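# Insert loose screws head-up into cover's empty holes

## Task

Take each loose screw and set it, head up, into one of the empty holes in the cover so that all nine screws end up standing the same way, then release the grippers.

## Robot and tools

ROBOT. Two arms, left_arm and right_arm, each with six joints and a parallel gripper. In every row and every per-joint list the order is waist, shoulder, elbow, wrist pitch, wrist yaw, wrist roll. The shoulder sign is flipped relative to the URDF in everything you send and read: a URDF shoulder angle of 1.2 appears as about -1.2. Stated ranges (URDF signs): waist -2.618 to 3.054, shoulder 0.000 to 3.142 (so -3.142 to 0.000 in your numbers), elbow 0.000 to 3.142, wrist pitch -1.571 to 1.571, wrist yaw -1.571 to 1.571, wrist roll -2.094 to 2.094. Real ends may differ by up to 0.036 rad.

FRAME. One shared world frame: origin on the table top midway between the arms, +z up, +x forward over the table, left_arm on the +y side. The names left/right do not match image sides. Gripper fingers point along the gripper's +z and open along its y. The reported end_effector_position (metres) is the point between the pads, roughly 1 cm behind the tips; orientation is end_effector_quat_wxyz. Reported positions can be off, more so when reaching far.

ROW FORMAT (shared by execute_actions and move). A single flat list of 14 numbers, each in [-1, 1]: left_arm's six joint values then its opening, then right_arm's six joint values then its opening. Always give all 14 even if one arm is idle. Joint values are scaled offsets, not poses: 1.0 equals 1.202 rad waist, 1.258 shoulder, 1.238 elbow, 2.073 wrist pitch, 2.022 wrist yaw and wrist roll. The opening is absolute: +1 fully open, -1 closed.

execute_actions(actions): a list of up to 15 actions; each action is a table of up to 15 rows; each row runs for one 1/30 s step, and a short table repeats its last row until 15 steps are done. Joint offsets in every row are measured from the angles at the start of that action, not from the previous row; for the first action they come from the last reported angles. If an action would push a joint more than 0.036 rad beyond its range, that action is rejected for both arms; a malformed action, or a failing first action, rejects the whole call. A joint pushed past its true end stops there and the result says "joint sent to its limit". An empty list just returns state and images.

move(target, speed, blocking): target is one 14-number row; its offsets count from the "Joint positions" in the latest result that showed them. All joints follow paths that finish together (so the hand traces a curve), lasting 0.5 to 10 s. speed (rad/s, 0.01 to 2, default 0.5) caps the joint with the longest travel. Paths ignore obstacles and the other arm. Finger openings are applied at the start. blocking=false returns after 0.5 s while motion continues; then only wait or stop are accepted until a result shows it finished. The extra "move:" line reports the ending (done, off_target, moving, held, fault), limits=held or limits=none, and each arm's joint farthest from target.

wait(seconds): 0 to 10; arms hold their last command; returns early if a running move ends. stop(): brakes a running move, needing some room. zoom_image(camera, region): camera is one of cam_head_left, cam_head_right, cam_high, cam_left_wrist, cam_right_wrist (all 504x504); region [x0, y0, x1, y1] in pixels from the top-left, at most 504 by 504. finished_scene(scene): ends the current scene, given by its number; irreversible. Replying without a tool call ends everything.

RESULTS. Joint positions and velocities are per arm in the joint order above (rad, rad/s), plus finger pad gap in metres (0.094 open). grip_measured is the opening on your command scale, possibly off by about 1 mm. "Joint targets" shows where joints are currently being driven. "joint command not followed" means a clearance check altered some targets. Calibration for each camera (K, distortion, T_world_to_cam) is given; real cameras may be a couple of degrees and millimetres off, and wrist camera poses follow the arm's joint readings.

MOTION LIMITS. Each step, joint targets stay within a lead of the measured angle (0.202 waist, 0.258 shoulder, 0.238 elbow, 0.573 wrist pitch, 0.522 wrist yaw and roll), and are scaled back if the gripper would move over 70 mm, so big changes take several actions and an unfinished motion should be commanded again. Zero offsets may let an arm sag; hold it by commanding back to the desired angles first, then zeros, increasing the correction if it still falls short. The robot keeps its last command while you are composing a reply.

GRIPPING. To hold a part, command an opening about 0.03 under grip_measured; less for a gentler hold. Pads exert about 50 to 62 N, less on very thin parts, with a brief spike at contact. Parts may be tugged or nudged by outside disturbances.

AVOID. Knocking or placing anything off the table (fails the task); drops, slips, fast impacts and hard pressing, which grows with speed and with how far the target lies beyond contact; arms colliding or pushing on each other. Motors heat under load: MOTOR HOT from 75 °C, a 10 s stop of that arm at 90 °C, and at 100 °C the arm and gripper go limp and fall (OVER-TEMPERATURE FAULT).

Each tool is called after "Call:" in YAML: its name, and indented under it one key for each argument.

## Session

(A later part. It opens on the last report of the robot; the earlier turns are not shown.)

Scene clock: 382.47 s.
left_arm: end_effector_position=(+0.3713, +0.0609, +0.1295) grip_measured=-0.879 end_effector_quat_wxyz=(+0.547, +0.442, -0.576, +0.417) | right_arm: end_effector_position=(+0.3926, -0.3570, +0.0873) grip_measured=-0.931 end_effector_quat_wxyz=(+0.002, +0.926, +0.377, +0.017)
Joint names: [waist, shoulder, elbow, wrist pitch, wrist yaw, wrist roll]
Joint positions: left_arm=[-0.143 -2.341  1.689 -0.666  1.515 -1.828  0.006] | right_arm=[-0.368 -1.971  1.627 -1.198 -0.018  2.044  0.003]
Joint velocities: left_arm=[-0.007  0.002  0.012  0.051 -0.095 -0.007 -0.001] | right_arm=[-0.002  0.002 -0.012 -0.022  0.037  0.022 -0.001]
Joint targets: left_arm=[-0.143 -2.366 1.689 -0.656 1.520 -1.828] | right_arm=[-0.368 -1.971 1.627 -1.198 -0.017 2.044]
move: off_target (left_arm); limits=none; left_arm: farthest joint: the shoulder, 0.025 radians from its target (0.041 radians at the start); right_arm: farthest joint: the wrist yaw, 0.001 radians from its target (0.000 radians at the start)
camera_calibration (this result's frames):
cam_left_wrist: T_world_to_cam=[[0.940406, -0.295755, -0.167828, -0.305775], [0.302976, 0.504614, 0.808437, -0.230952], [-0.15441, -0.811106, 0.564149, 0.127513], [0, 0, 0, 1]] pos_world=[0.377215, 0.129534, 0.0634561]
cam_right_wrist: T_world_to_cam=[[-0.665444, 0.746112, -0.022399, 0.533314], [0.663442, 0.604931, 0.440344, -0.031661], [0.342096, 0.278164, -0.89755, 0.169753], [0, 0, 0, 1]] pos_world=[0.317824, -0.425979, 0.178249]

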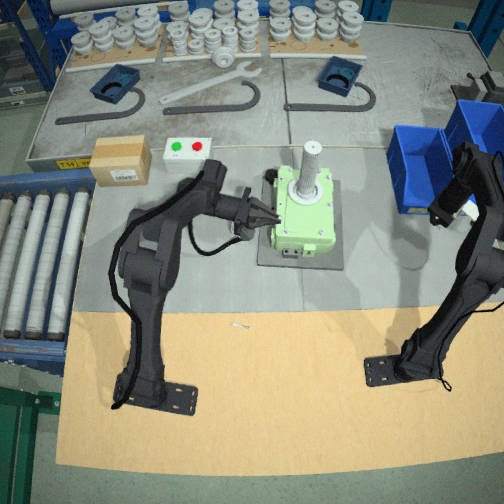

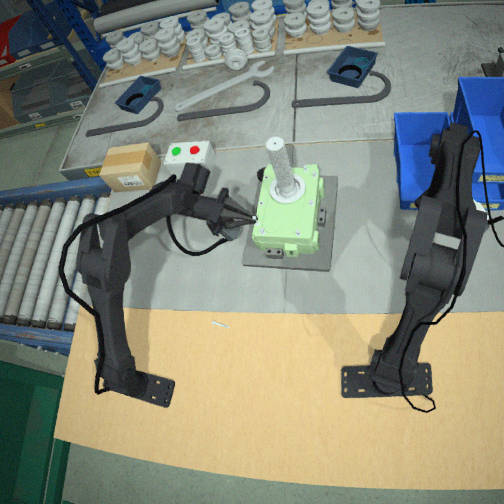

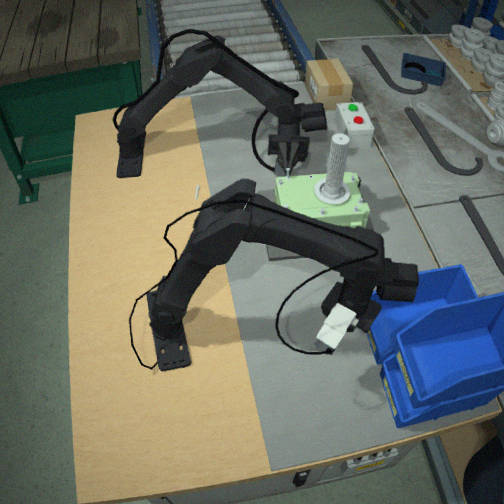

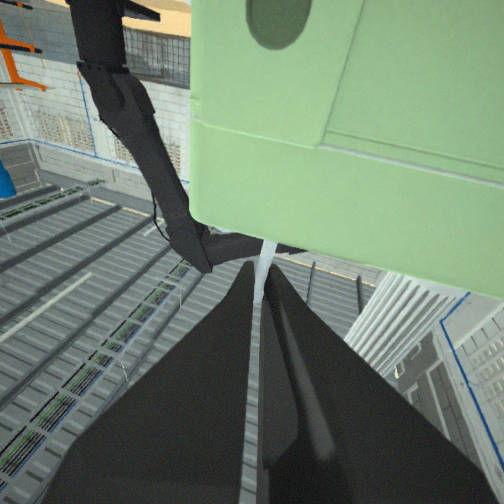

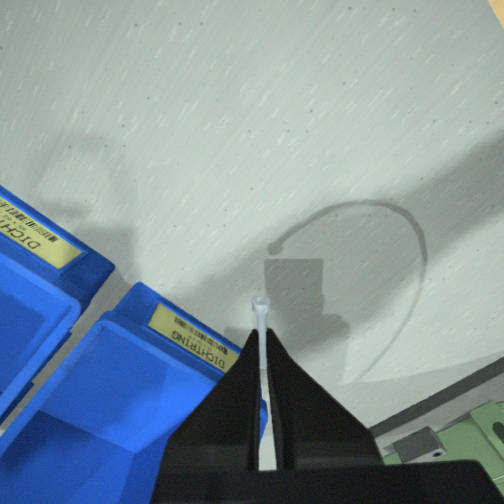

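In ~12 mm. Release.

Call:
move:
  target: [0,0,0,0,0,0,-0.7,0,0,0,0,0,0,-0.96]

Call:
zoom_image:
  camera: "cam_high"
  region: [270, 155, 305, 190]

Scene clock: 388.50 s.
left_arm: end_effector_position=(+0.3716, +0.0609, +0.1283) grip_measured=-0.703 end_effector_quat_wxyz=(+0.545, +0.444, -0.577, +0.416) | right_arm: end_effector_position=(+0.3927, -0.3567, +0.0873) grip_measured=-0.931 end_effector_quat_wxyz=(+0.002, +0.926, +0.377, +0.017)
Joint names: [waist, shoulder, elbow, wrist pitch, wrist yaw, wrist roll]
Joint positions: left_arm=[-0.143 -2.341  1.689 -0.666  1.509 -1.828  0.014] | right_arm=[-0.368 -1.971  1.627 -1.198 -0.02   2.044  0.003]
Joint velocities: left_arm=[ 0.012  0.012 -0.012  0.037 -0.022  0.007  0.001] | right_arm=[-0.002  0.012 -0.002 -0.007  0.051  0.037 -0.   ]
Joint targets: left_arm=[-0.143 -2.341 1.689 -0.666 1.515 -1.828] | right_arm=[-0.368 -1.971 1.627 -1.198 -0.018 2.044]
move: done; limits=none; left_arm: farthest joint: the wrist yaw, 0.006 radians from its target (0.000 radians at the start); right_arm: farthest joint: the wrist yaw, 0.002 radians from its target (0.000 radians at the start)
camera_calibration (this result's frames):
cam_left_wrist: T_world_to_cam=[[0.941173, -0.293213, -0.167986, -0.306665], [0.300765, 0.500213, 0.81199, -0.229499], [-0.154057, -0.814747, 0.558975, 0.128933], [0, 0, 0, 1]] pos_world=[0.377513, 0.129928, 0.0627649]
cam_right_wrist: T_world_to_cam=[[-0.665466, 0.746115, -0.0216437, 0.533123], [0.663201, 0.604323, 0.441541, -0.0321035], [0.34252, 0.279476, -0.89698, 0.169908], [0, 0, 0, 1]] pos_world=[0.31787, -0.425856, 0.178118]

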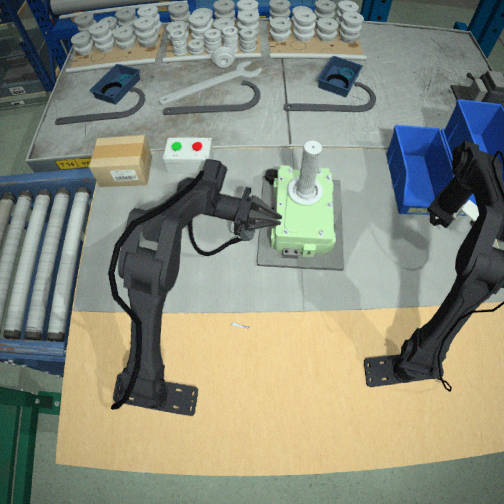

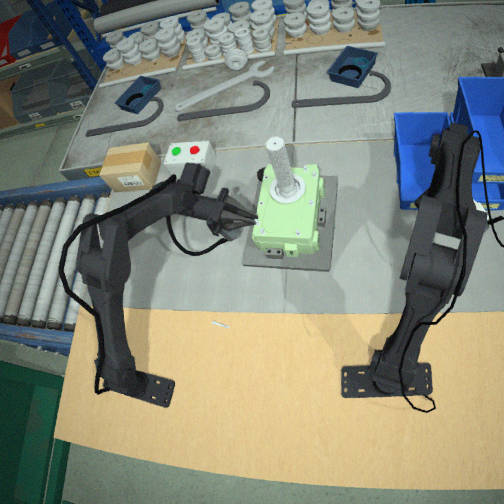

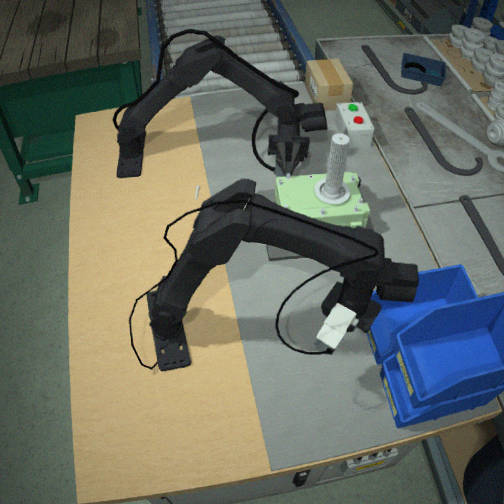

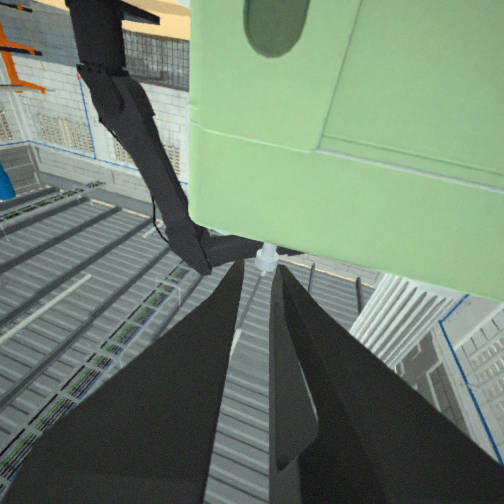

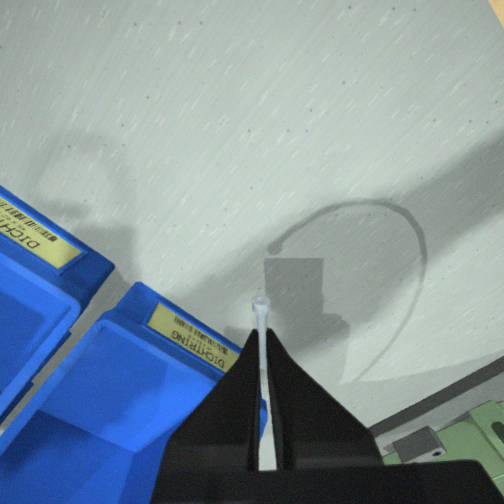

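Region (270, 155, 305, 190) of cam_high's 504x504 image, scaled by 14.400, with more detail than that image has.

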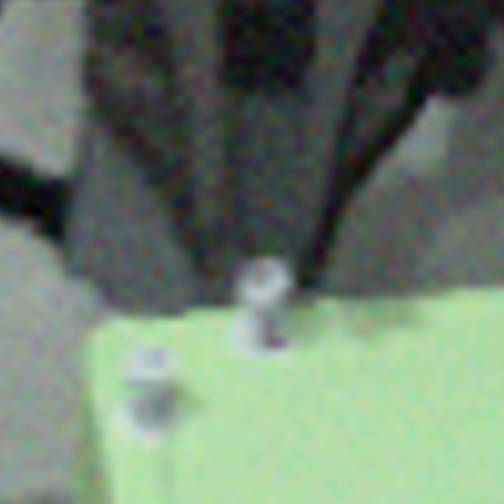

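Call:
move:
  target: [0.2,0.12,0,0,0,0,-0.3,0,0.1,0,0,0,-0.5,-0.96]
  speed: 0.4

Call:
zoom_image:
  camera: "cam_head_left"
  region: [210, 300, 270, 350]

Call:
zoom_image:
  camera: "cam_head_left"
  region: [260, 165, 340, 245]

Scene clock: 402.57 s.
left_arm: end_effector_position=(+0.4252, +0.1601, +0.1834) grip_measured=-0.303 end_effector_quat_wxyz=(+0.456, +0.478, -0.552, +0.509) | right_arm: end_effector_position=(+0.3941, -0.3567, +0.1233) grip_measured=-0.931 end_effector_quat_wxyz=(+0.056, +0.628, +0.775, +0.033)
Joint names: [waist, shoulder, elbow, wrist pitch, wrist yaw, wrist roll]
Joint positions: left_arm=[ 0.092 -2.211  1.689 -0.666  1.501 -1.828  0.033] | right_arm=[-0.368 -1.871  1.627 -1.198 -0.023  1.039  0.003]
Joint velocities: left_arm=[-0.007  0.007 -0.007  0.081 -0.007  0.007  0.001] | right_arm=[-0.012  0.007 -0.002  0.022 -0.007  0.022 -0.   ]
Joint targets: left_arm=[0.097 -2.190 1.689 -0.666 1.509 -1.828] | right_arm=[-0.368 -1.845 1.627 -1.198 -0.020 1.033]
move: off_target (left_arm, right_arm); limits=none; left_arm: farthest joint: the shoulder, 0.021 radians from its target (0.151 radians at the start); right_arm: farthest joint: the shoulder, 0.026 radians from its target (0.126 radians at the start)
camera_calibration (this result's frames):
cam_left_wrist: T_world_to_cam=[[0.997259, -0.0629401, -0.0388959, -0.403241], [0.0673714, 0.555154, 0.829015, -0.252632], [-0.0305851, -0.829363, 0.557872, 0.137279], [0, 0, 0, 1]] pos_world=[0.423355, 0.228723, 0.117167]
cam_right_wrist: T_world_to_cam=[[-0.977831, -0.164159, -0.129997, 0.346612], [-0.201618, 0.905748, 0.372788, 0.407842], [0.0565475, 0.390734, -0.918765, 0.356789], [0, 0, 0, 1]] pos_world=[0.40098, -0.451911, 0.220825]

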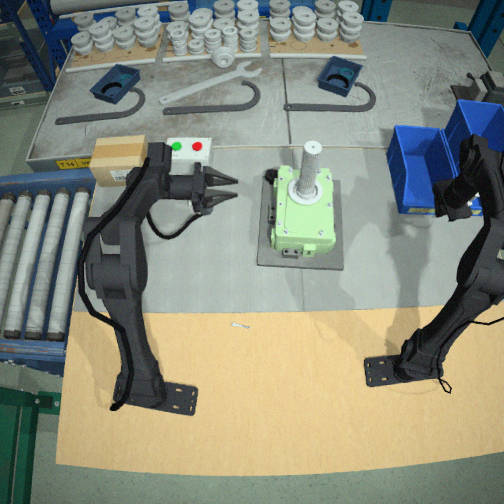

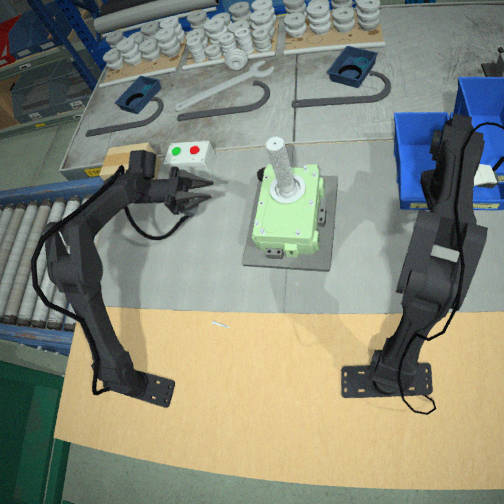

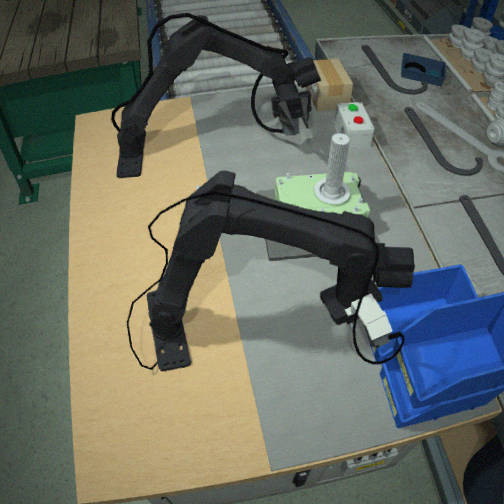

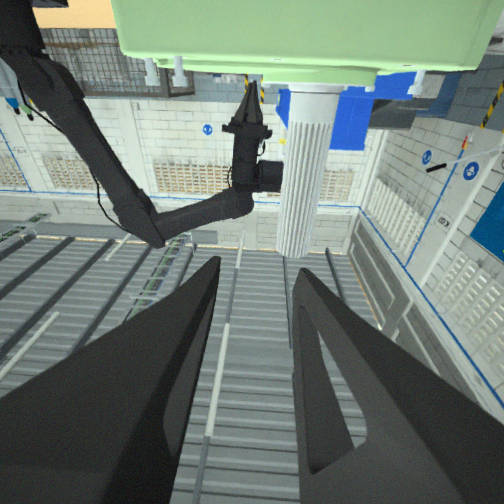

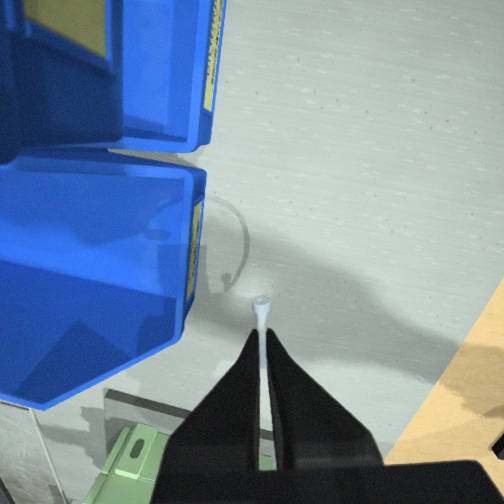

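Region (210, 300, 270, 350) of cam_head_left's 504x504 image, scaled by 8.400, with more detail than that image has.

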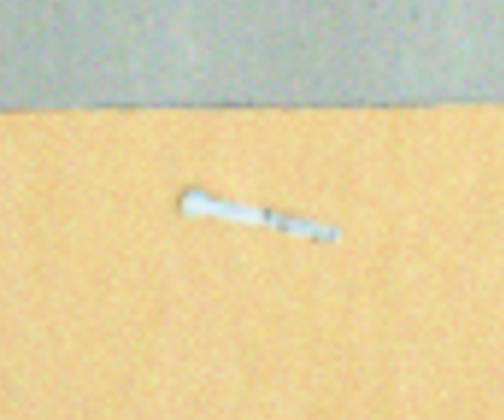

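Region (260, 165, 340, 245) of cam_head_left's 504x504 image, scaled by 6.300, with more detail than that image has.

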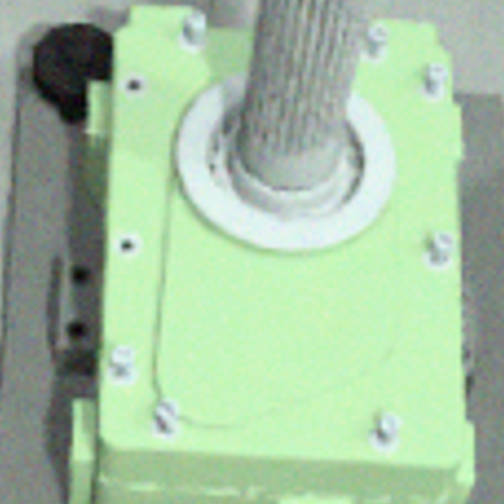

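Call:
move:
  target: [-0.68,0.54,-0.524,-0.203,-0.75,-0.12,-0.3,0,0,0,0,0,0,-0.96]
  speed: 0.7

Scene clock: 425.10 s.
left_arm: end_effector_position=(+0.1562, +0.1587, +0.0706) grip_measured=-0.303 end_effector_quat_wxyz=(+0.002, -0.568, +0.823, -0.007) | right_arm: end_effector_position=(+0.3942, -0.3564, +0.1233) grip_measured=-0.931 end_effector_quat_wxyz=(+0.056, +0.628, +0.775, +0.034)
Joint names: [waist, shoulder, elbow, wrist pitch, wrist yaw, wrist roll]
Joint positions: left_arm=[-0.719 -1.553  1.058 -1.061 -0.003 -2.061  0.033] | right_arm=[-0.368 -1.871  1.627 -1.198 -0.024  1.039  0.003]
Joint velocities: left_arm=[ 0.007 -0.007 -0.002  0.022 -0.007 -0.007 -0.   ] | right_arm=[-0.007 -0.007 -0.002 -0.022  0.007  0.037  0.   ]
Joint targets: left_arm=[-0.725 -1.532 1.040 -1.086 -0.016 -2.071] | right_arm=[-0.368 -1.871 1.627 -1.198 -0.023 1.039]
move: off_target (left_arm); limits=none; left_arm: farthest joint: the wrist pitch, 0.026 radians from its target (0.421 radians at the start); right_arm: farthest joint: the wrist yaw, 0.001 radians from its target (0.000 radians at the start)
camera_calibration (this result's frames):
cam_left_wrist: T_world_to_cam=[[0.979227, -0.19962, -0.0355813, -0.115182], [-0.13611, -0.77719, 0.614369, 0.118145], [-0.150294, -0.596764, -0.788216, 0.267655], [0, 0, 0, 1]] pos_world=[0.169097, 0.228555, 0.134287]
cam_right_wrist: T_world_to_cam=[[-0.977613, -0.164916, -0.130674, 0.346467], [-0.202655, 0.905056, 0.373904, 0.407648], [0.0566047, 0.392015, -0.918216, 0.357055], [0, 0, 0, 1]] pos_world=[0.401111, -0.451777, 0.220707]

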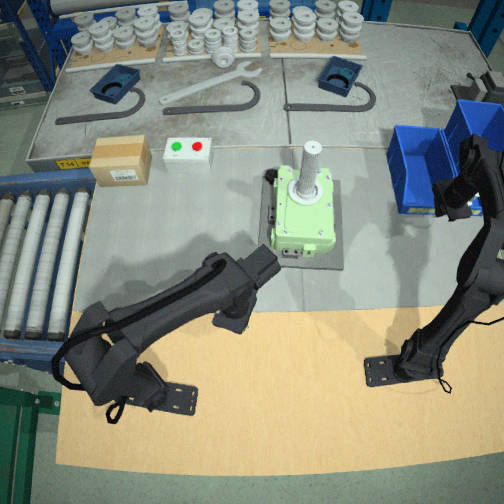

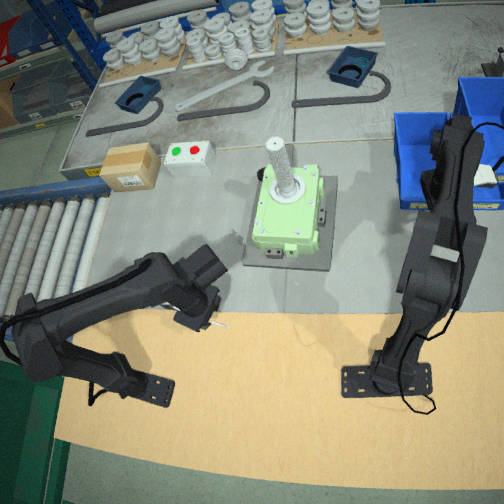

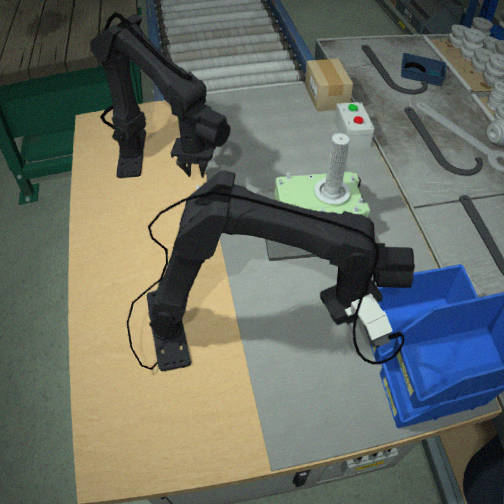

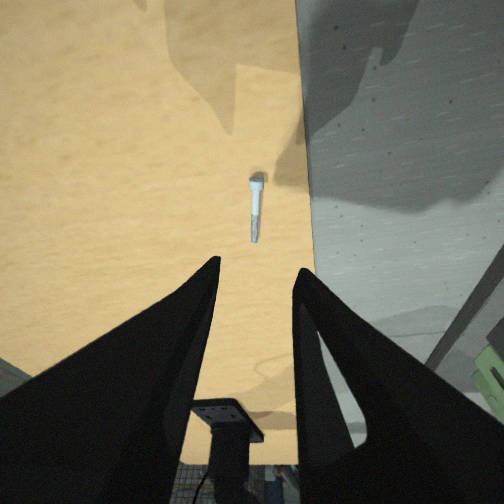

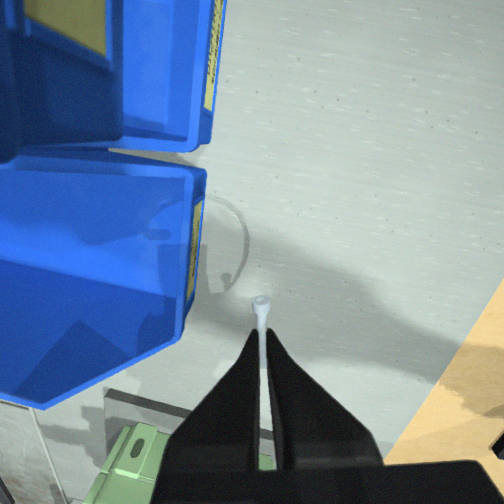

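Call:
move:
  target: [0.035,-0.056,-0.149,0.106,0,-0.005,-0.3,0,0,0,0,0,0,-0.96]
  speed: 0.15

Scene clock: 437.67 s.
left_arm: end_effector_position=(+0.1573, +0.1706, +0.0181) grip_measured=-0.303 end_effector_quat_wxyz=(+0.002, -0.582, +0.813, -0.002) | right_arm: end_effector_position=(+0.3942, -0.3562, +0.1233) grip_measured=-0.931 end_effector_quat_wxyz=(+0.056, +0.628, +0.775, +0.034)
Joint names: [waist, shoulder, elbow, wrist pitch, wrist yaw, wrist roll]
Joint positions: left_arm=[-0.686 -1.608  0.891 -0.849 -0.004 -2.062  0.033] | right_arm=[-0.368 -1.871  1.627 -1.198 -0.025  1.039  0.003]
Joint velocities: left_arm=[-0.017 -0.002  0.002  0.051 -0.007 -0.022 -0.   ] | right_arm=[-0.007 -0.007 -0.012  0.022 -0.066 -0.051 -0.001]
Joint targets: left_arm=[-0.677 -1.623 0.874 -0.842 -0.003 -2.072] | right_arm=[-0.368 -1.871 1.627 -1.198 -0.024 1.039]
move: done; limits=none; left_arm: farthest joint: the elbow, 0.017 radians from its target (0.185 radians at the start); right_arm: farthest joint: the wrist yaw, 0.001 radians from its target (0.000 radians at the start)
camera_calibration (this result's frames):
cam_left_wrist: T_world_to_cam=[[0.985236, -0.165578, -0.0435246, -0.122355], [-0.105219, -0.786166, 0.608993, 0.156561], [-0.135053, -0.595422, -0.79198, 0.230941], [0, 0, 0, 1]] pos_world=[0.168211, 0.240331, 0.0822304]
cam_right_wrist: T_world_to_cam=[[-0.977541, -0.164918, -0.131205, 0.346599], [-0.202923, 0.904624, 0.374804, 0.407324], [0.0568792, 0.393011, -0.917773, 0.357172], [0, 0, 0, 1]] pos_world=[0.401154, -0.451687, 0.220612]

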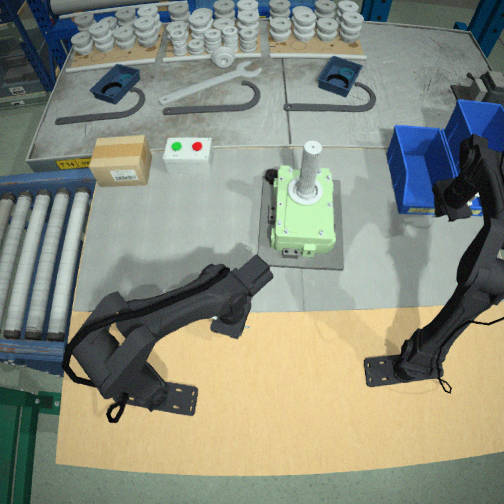

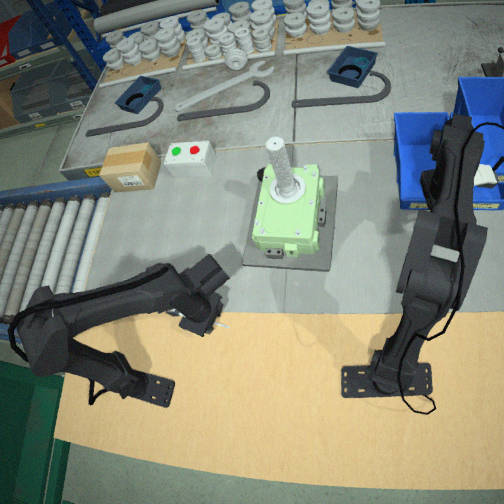

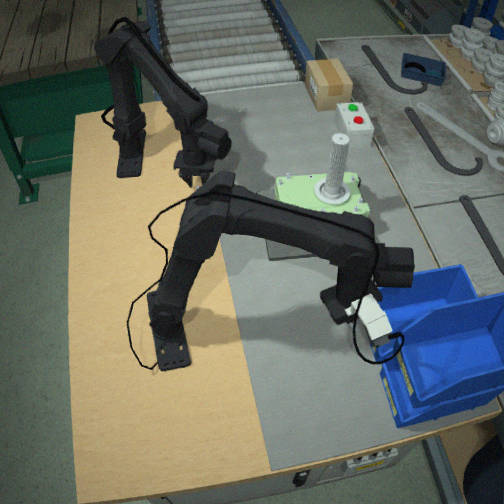

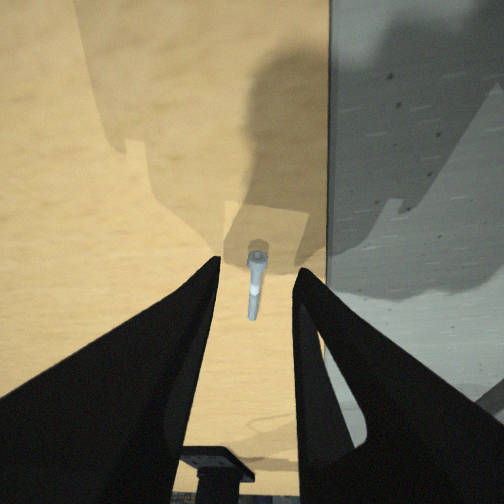

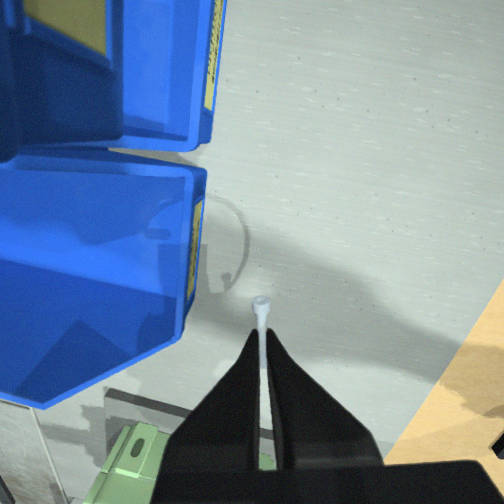

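Call:
execute_actions:
  actions:
    - [[-0.017,-0.02,0,0,0,0,-0.3,0,0,0,0,0,0,-0.96]]
    - [[0,-0.015,0,0,0,0,-0.3,0,0,0,0,0,0,-0.96]]
    - [[0,0,0,0,0,0,-0.94,0,0,0,0,0,0,-0.96]]
    - [[0,0,0,0,0,0,-0.94,0,0,0,0,0,0,-0.96]]

Scene clock: 445.67 s.
left_arm: end_effector_position=(+0.1550, +0.1682, +0.0181) grip_measured=-0.937 end_effector_quat_wxyz=(+0.002, -0.576, +0.817, -0.002) | right_arm: end_effector_position=(+0.3945, -0.3553, +0.1233) grip_measured=-0.931 end_effector_quat_wxyz=(+0.055, +0.628, +0.776, +0.037)
Joint names: [waist, shoulder, elbow, wrist pitch, wrist yaw, wrist roll]
Joint positions: left_arm=[-0.699 -1.608  0.891 -0.848 -0.004 -2.062  0.003] | right_arm=[-0.368 -1.871  1.627 -1.198 -0.031  1.039  0.003]
Joint velocities: left_arm=[ 0.012  0.022  0.007  0.037  0.007 -0.022 -0.001] | right_arm=[-0.002 -0.002  0.002 -0.037 -0.022  0.095  0.001]
Joint targets: left_arm=[-0.699 -1.608 0.891 -0.848 -0.004 -2.062] | right_arm=[-0.368 -1.871 1.627 -1.198 -0.029 1.039]
camera_calibration (this result's frames):
cam_left_wrist: T_world_to_cam=[[0.983028, -0.178366, -0.0429196, -0.118013], [-0.115719, -0.784391, 0.609377, 0.15576], [-0.142358, -0.594068, -0.791718, 0.230106], [0, 0, 0, 1]] pos_world=[0.166791, 0.237826, 0.0821979]
cam_right_wrist: T_world_to_cam=[[-0.977205, -0.164922, -0.133683, 0.347216], [-0.204177, 0.902593, 0.378997, 0.405814], [0.058156, 0.397653, -0.915691, 0.357713], [0, 0, 0, 1]] pos_world=[0.401356, -0.451267, 0.220169]

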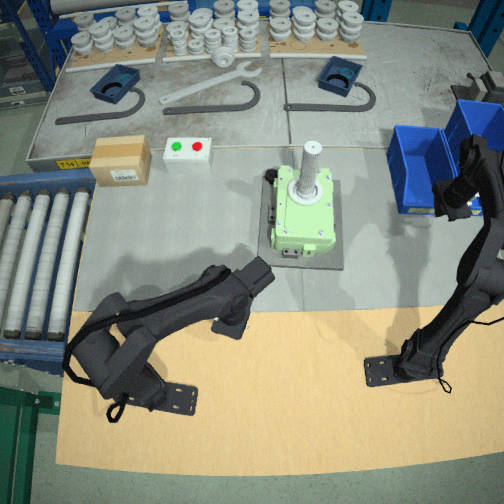

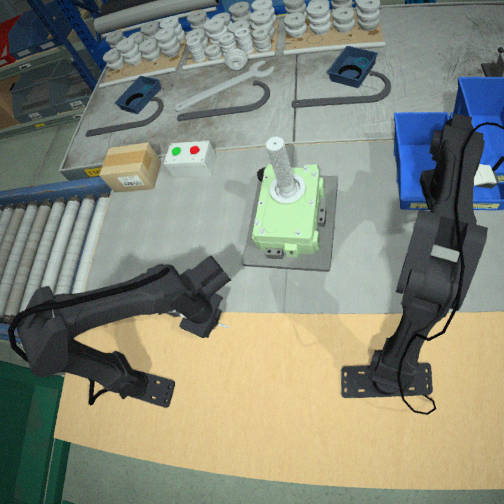

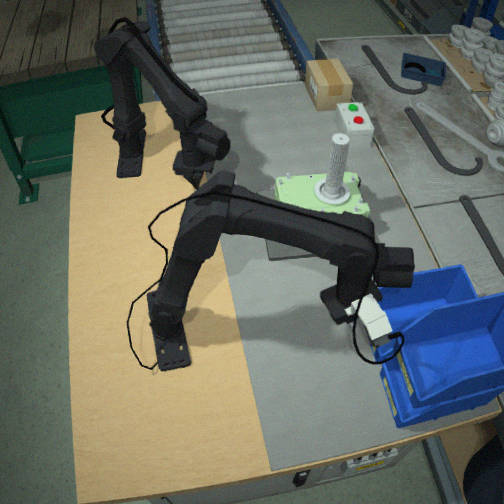

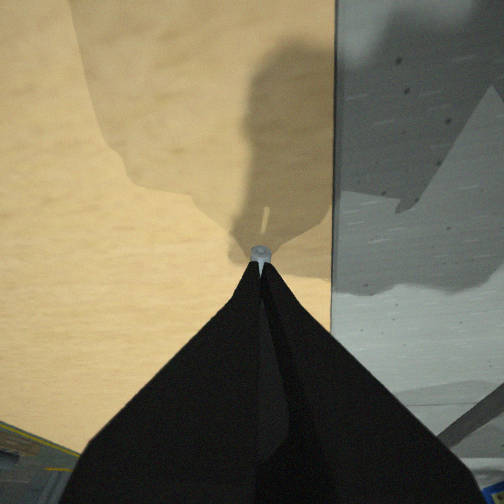

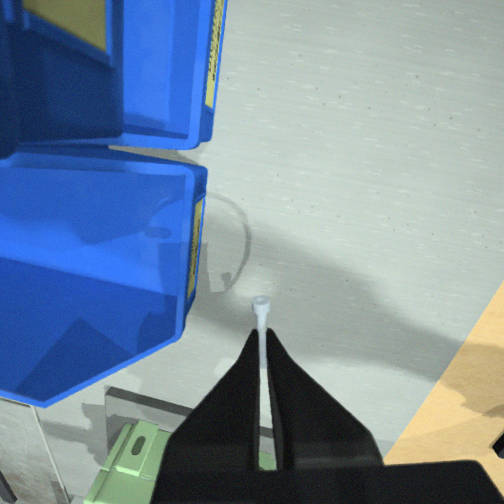

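Call:
move:
  target: [0,0.03,0.2,-0.1,0,0,-0.975,0.5,0.095,-0.13,-0.06,0.02,0.33,-0.96]
  speed: 0.6

Scene clock: 462.40 s.
left_arm: end_effector_position=(+0.1766, +0.1445, +0.0764) grip_measured=-0.972 end_effector_quat_wxyz=(+0.006, -0.576, +0.817, -0.033) | right_arm: end_effector_position=(+0.3381, -0.1506, +0.1158) grip_measured=-0.931 end_effector_quat_wxyz=(-0.008, +0.653, +0.757, -0.008)
Joint names: [waist, shoulder, elbow, wrist pitch, wrist yaw, wrist roll]
Joint positions: left_arm=[-0.699 -1.59   1.117 -1.03  -0.004 -2.062  0.001] | right_arm=[ 0.232 -1.778  1.487 -1.302 -0.005  1.7    0.003]
Joint velocities: left_arm=[-0.007  0.022  0.002 -0.007  0.037 -0.022 -0.   ] | right_arm=[-0.012 -0.007 -0.002 -0.007  0.007  0.037 -0.001]
Joint targets: left_arm=[-0.699 -1.571 1.139 -1.055 -0.004 -2.062] | right_arm=[0.233 -1.752 1.466 -1.322 0.010 1.706]
move: off_target (left_arm, right_arm); limits=none; left_arm: farthest joint: the wrist pitch, 0.025 radians from its target (0.207 radians at the start); right_arm: farthest joint: the shoulder, 0.026 radians from its target (0.120 radians at the start)
camera_calibration (this result's frames):
cam_left_wrist: T_world_to_cam=[[0.983789, -0.179204, 0.00674745, -0.144703], [-0.142, -0.755465, 0.639617, 0.102242], [-0.109524, -0.630206, -0.768665, 0.262977], [0, 0, 0, 1]] pos_world=[0.185678, 0.217038, 0.137722]
cam_right_wrist: T_world_to_cam=[[-0.994646, -0.101977, 0.0167617, 0.322764], [-0.0859348, 0.906222, 0.413977, 0.16885], [-0.0574058, 0.41032, -0.910133, 0.312965], [0, 0, 0, 1]] pos_world=[0.353512, -0.248517, 0.20953]

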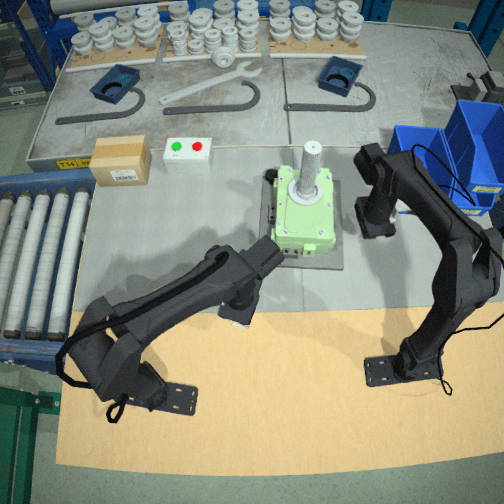

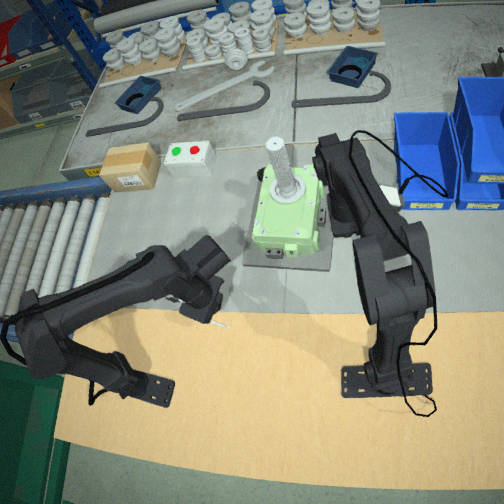

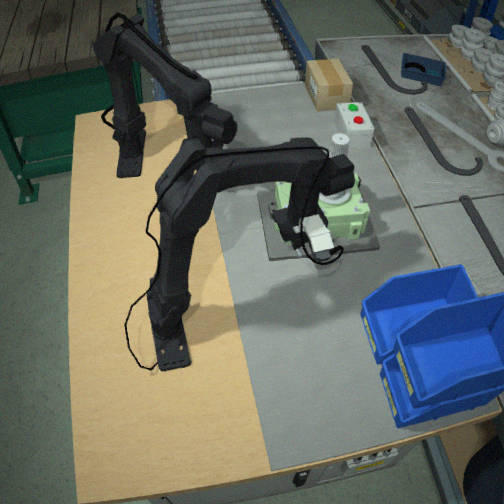

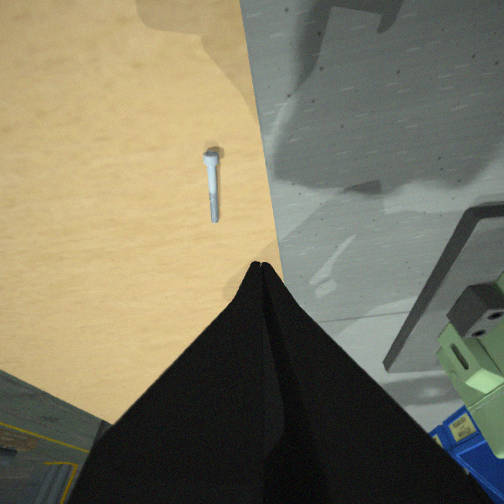

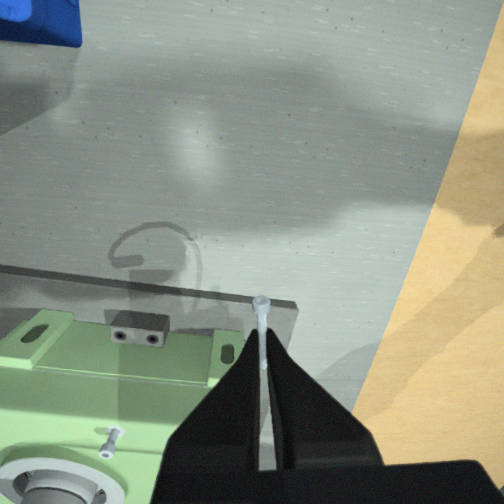

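Call:
move:
  target: [0,-0.042,-0.205,0.104,0,0,-0.3,0,0,0,0,0,0,-0.96]
  speed: 0.15

Call:
move:
  target: [0,0,0,0,0,0,-0.93,0,0,0,0,0,0,-0.96]

Scene clock: 478.37 s.
left_arm: end_effector_position=(+0.1554, +0.1677, +0.0111) grip_measured=-0.303 end_effector_quat_wxyz=(+0.002, -0.576, +0.817, -0.001) | right_arm: end_effector_position=(+0.3380, -0.1501, +0.1158) grip_measured=-0.931 end_effector_quat_wxyz=(-0.009, +0.653, +0.757, -0.007)
Joint names: [waist, shoulder, elbow, wrist pitch, wrist yaw, wrist roll]
Joint positions: left_arm=[-0.699 -1.628  0.88  -0.821 -0.004 -2.062  0.033] | right_arm=[ 0.232 -1.778  1.487 -1.302 -0.008  1.7    0.003]
Joint velocities: left_arm=[ 0.002  0.007 -0.012 -0.007 -0.037 -0.022 -0.001] | right_arm=[-0.012  0.002 -0.017  0.051 -0.022  0.11   0.001]
Joint targets: left_arm=[-0.699 -1.643 0.863 -0.814 -0.004 -2.062] | right_arm=[0.232 -1.778 1.487 -1.302 -0.005 1.700]
move: done; limits=none; left_arm: farthest joint: the elbow, 0.016 radians from its target (0.253 radians at the start); right_arm: farthest joint: the wrist yaw, 0.003 radians from its target (0.000 radians at the start)
camera_calibration (this result's frames):
cam_left_wrist: T_world_to_cam=[[0.982925, -0.178254, -0.0456421, -0.118744], [-0.114314, -0.785937, 0.607647, 0.159755], [-0.144187, -0.592054, -0.792894, 0.224373], [0, 0, 0, 1]] pos_world=[0.167331, 0.237232, 0.0754099]
cam_right_wrist: T_world_to_cam=[[-0.994678, -0.101581, 0.0172252, 0.322699], [-0.0852323, 0.905197, 0.416357, 0.167755], [-0.057886, 0.412673, -0.909038, 0.313161], [0, 0, 0, 1]] pos_world=[0.353407, -0.248305, 0.209271]

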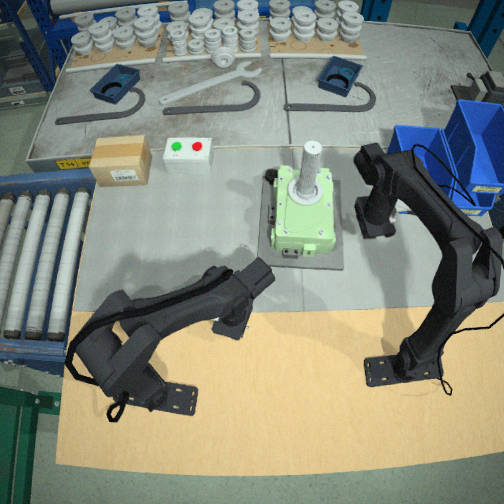

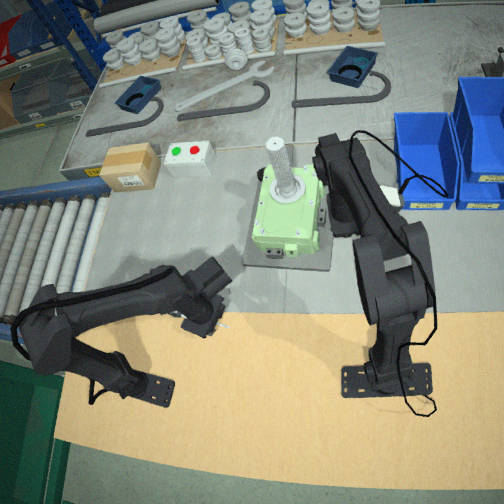

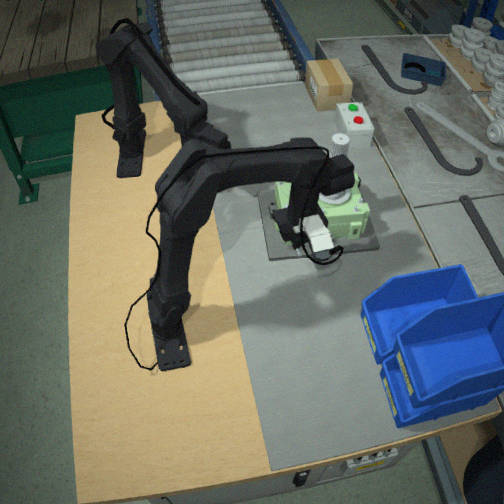

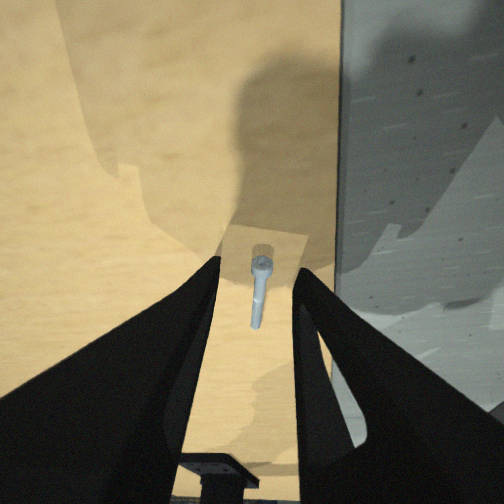

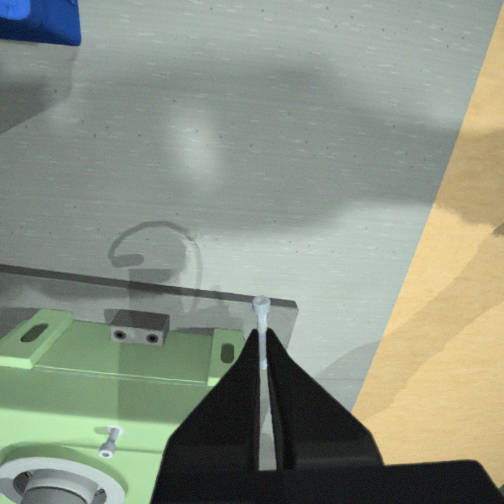

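Scene clock: 478.87 s.
left_arm: end_effector_position=(+0.1554, +0.1677, +0.0111) grip_measured=-0.880 end_effector_quat_wxyz=(+0.002, -0.576, +0.817, -0.001) | right_arm: end_effector_position=(+0.3378, -0.1497, +0.1158) grip_measured=-0.931 end_effector_quat_wxyz=(-0.010, +0.653, +0.757, -0.007)
Joint names: [waist, shoulder, elbow, wrist pitch, wrist yaw, wrist roll]
Joint positions: left_arm=[-0.699 -1.628  0.88  -0.821 -0.004 -2.062  0.006] | right_arm=[ 0.232 -1.778  1.487 -1.302 -0.01   1.7    0.003]
Joint velocities: left_arm=[-0.012  0.012  0.002 -0.007  0.051  0.037  0.001] | right_arm=[-0.012  0.017 -0.007 -0.11   0.022 -0.022  0.   ]
Joint targets: left_arm=[-0.699 -1.628 0.880 -0.821 -0.004 -2.062] | right_arm=[0.232 -1.778 1.487 -1.302 -0.007 1.700]
move: done; limits=none; left_arm: farthest joint: the waist, 0.000 radians from its target (0.000 radians at the start); right_arm: farthest joint: the wrist yaw, 0.002 radians from its target (0.000 radians at the start)
camera_calibration (this result's frames):
cam_left_wrist: T_world_to_cam=[[0.982925, -0.178254, -0.0456421, -0.118744], [-0.114314, -0.785937, 0.607647, 0.159755], [-0.144187, -0.592054, -0.792894, 0.224373], [0, 0, 0, 1]] pos_world=[0.167331, 0.237232, 0.0754099]
cam_right_wrist: T_world_to_cam=[[-0.994673, -0.101567, 0.0176222, 0.322582], [-0.084925, 0.904283, 0.418402, 0.166912], [-0.0584314, 0.414676, -0.908091, 0.313371], [0, 0, 0, 1]] pos_world=[0.353349, -0.248119, 0.209048]

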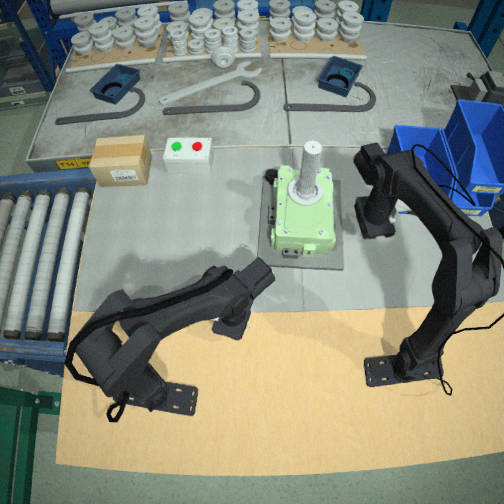

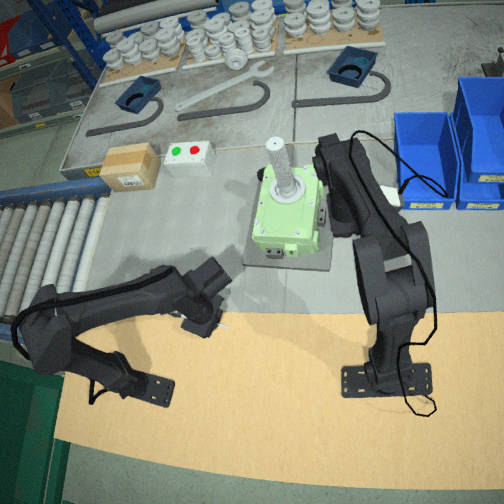

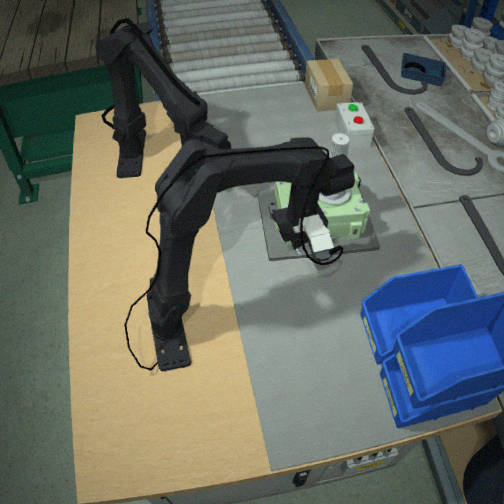

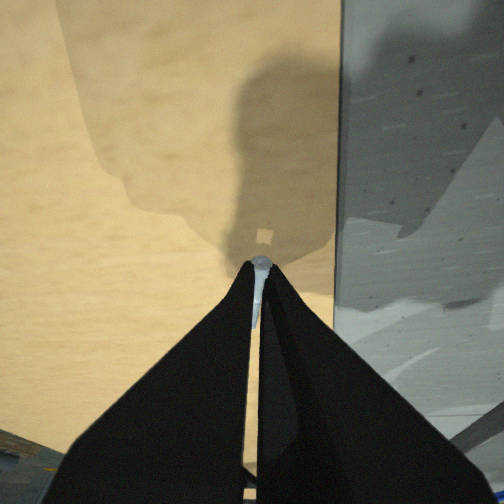

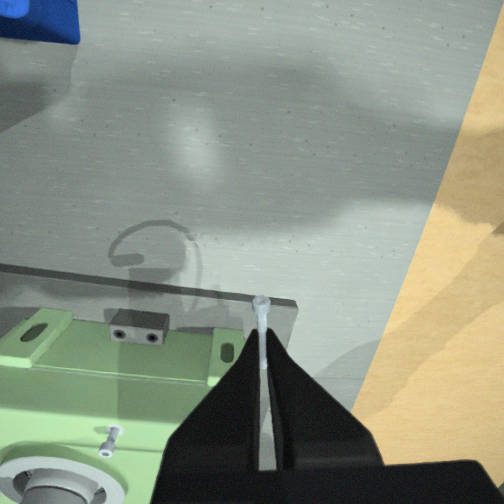

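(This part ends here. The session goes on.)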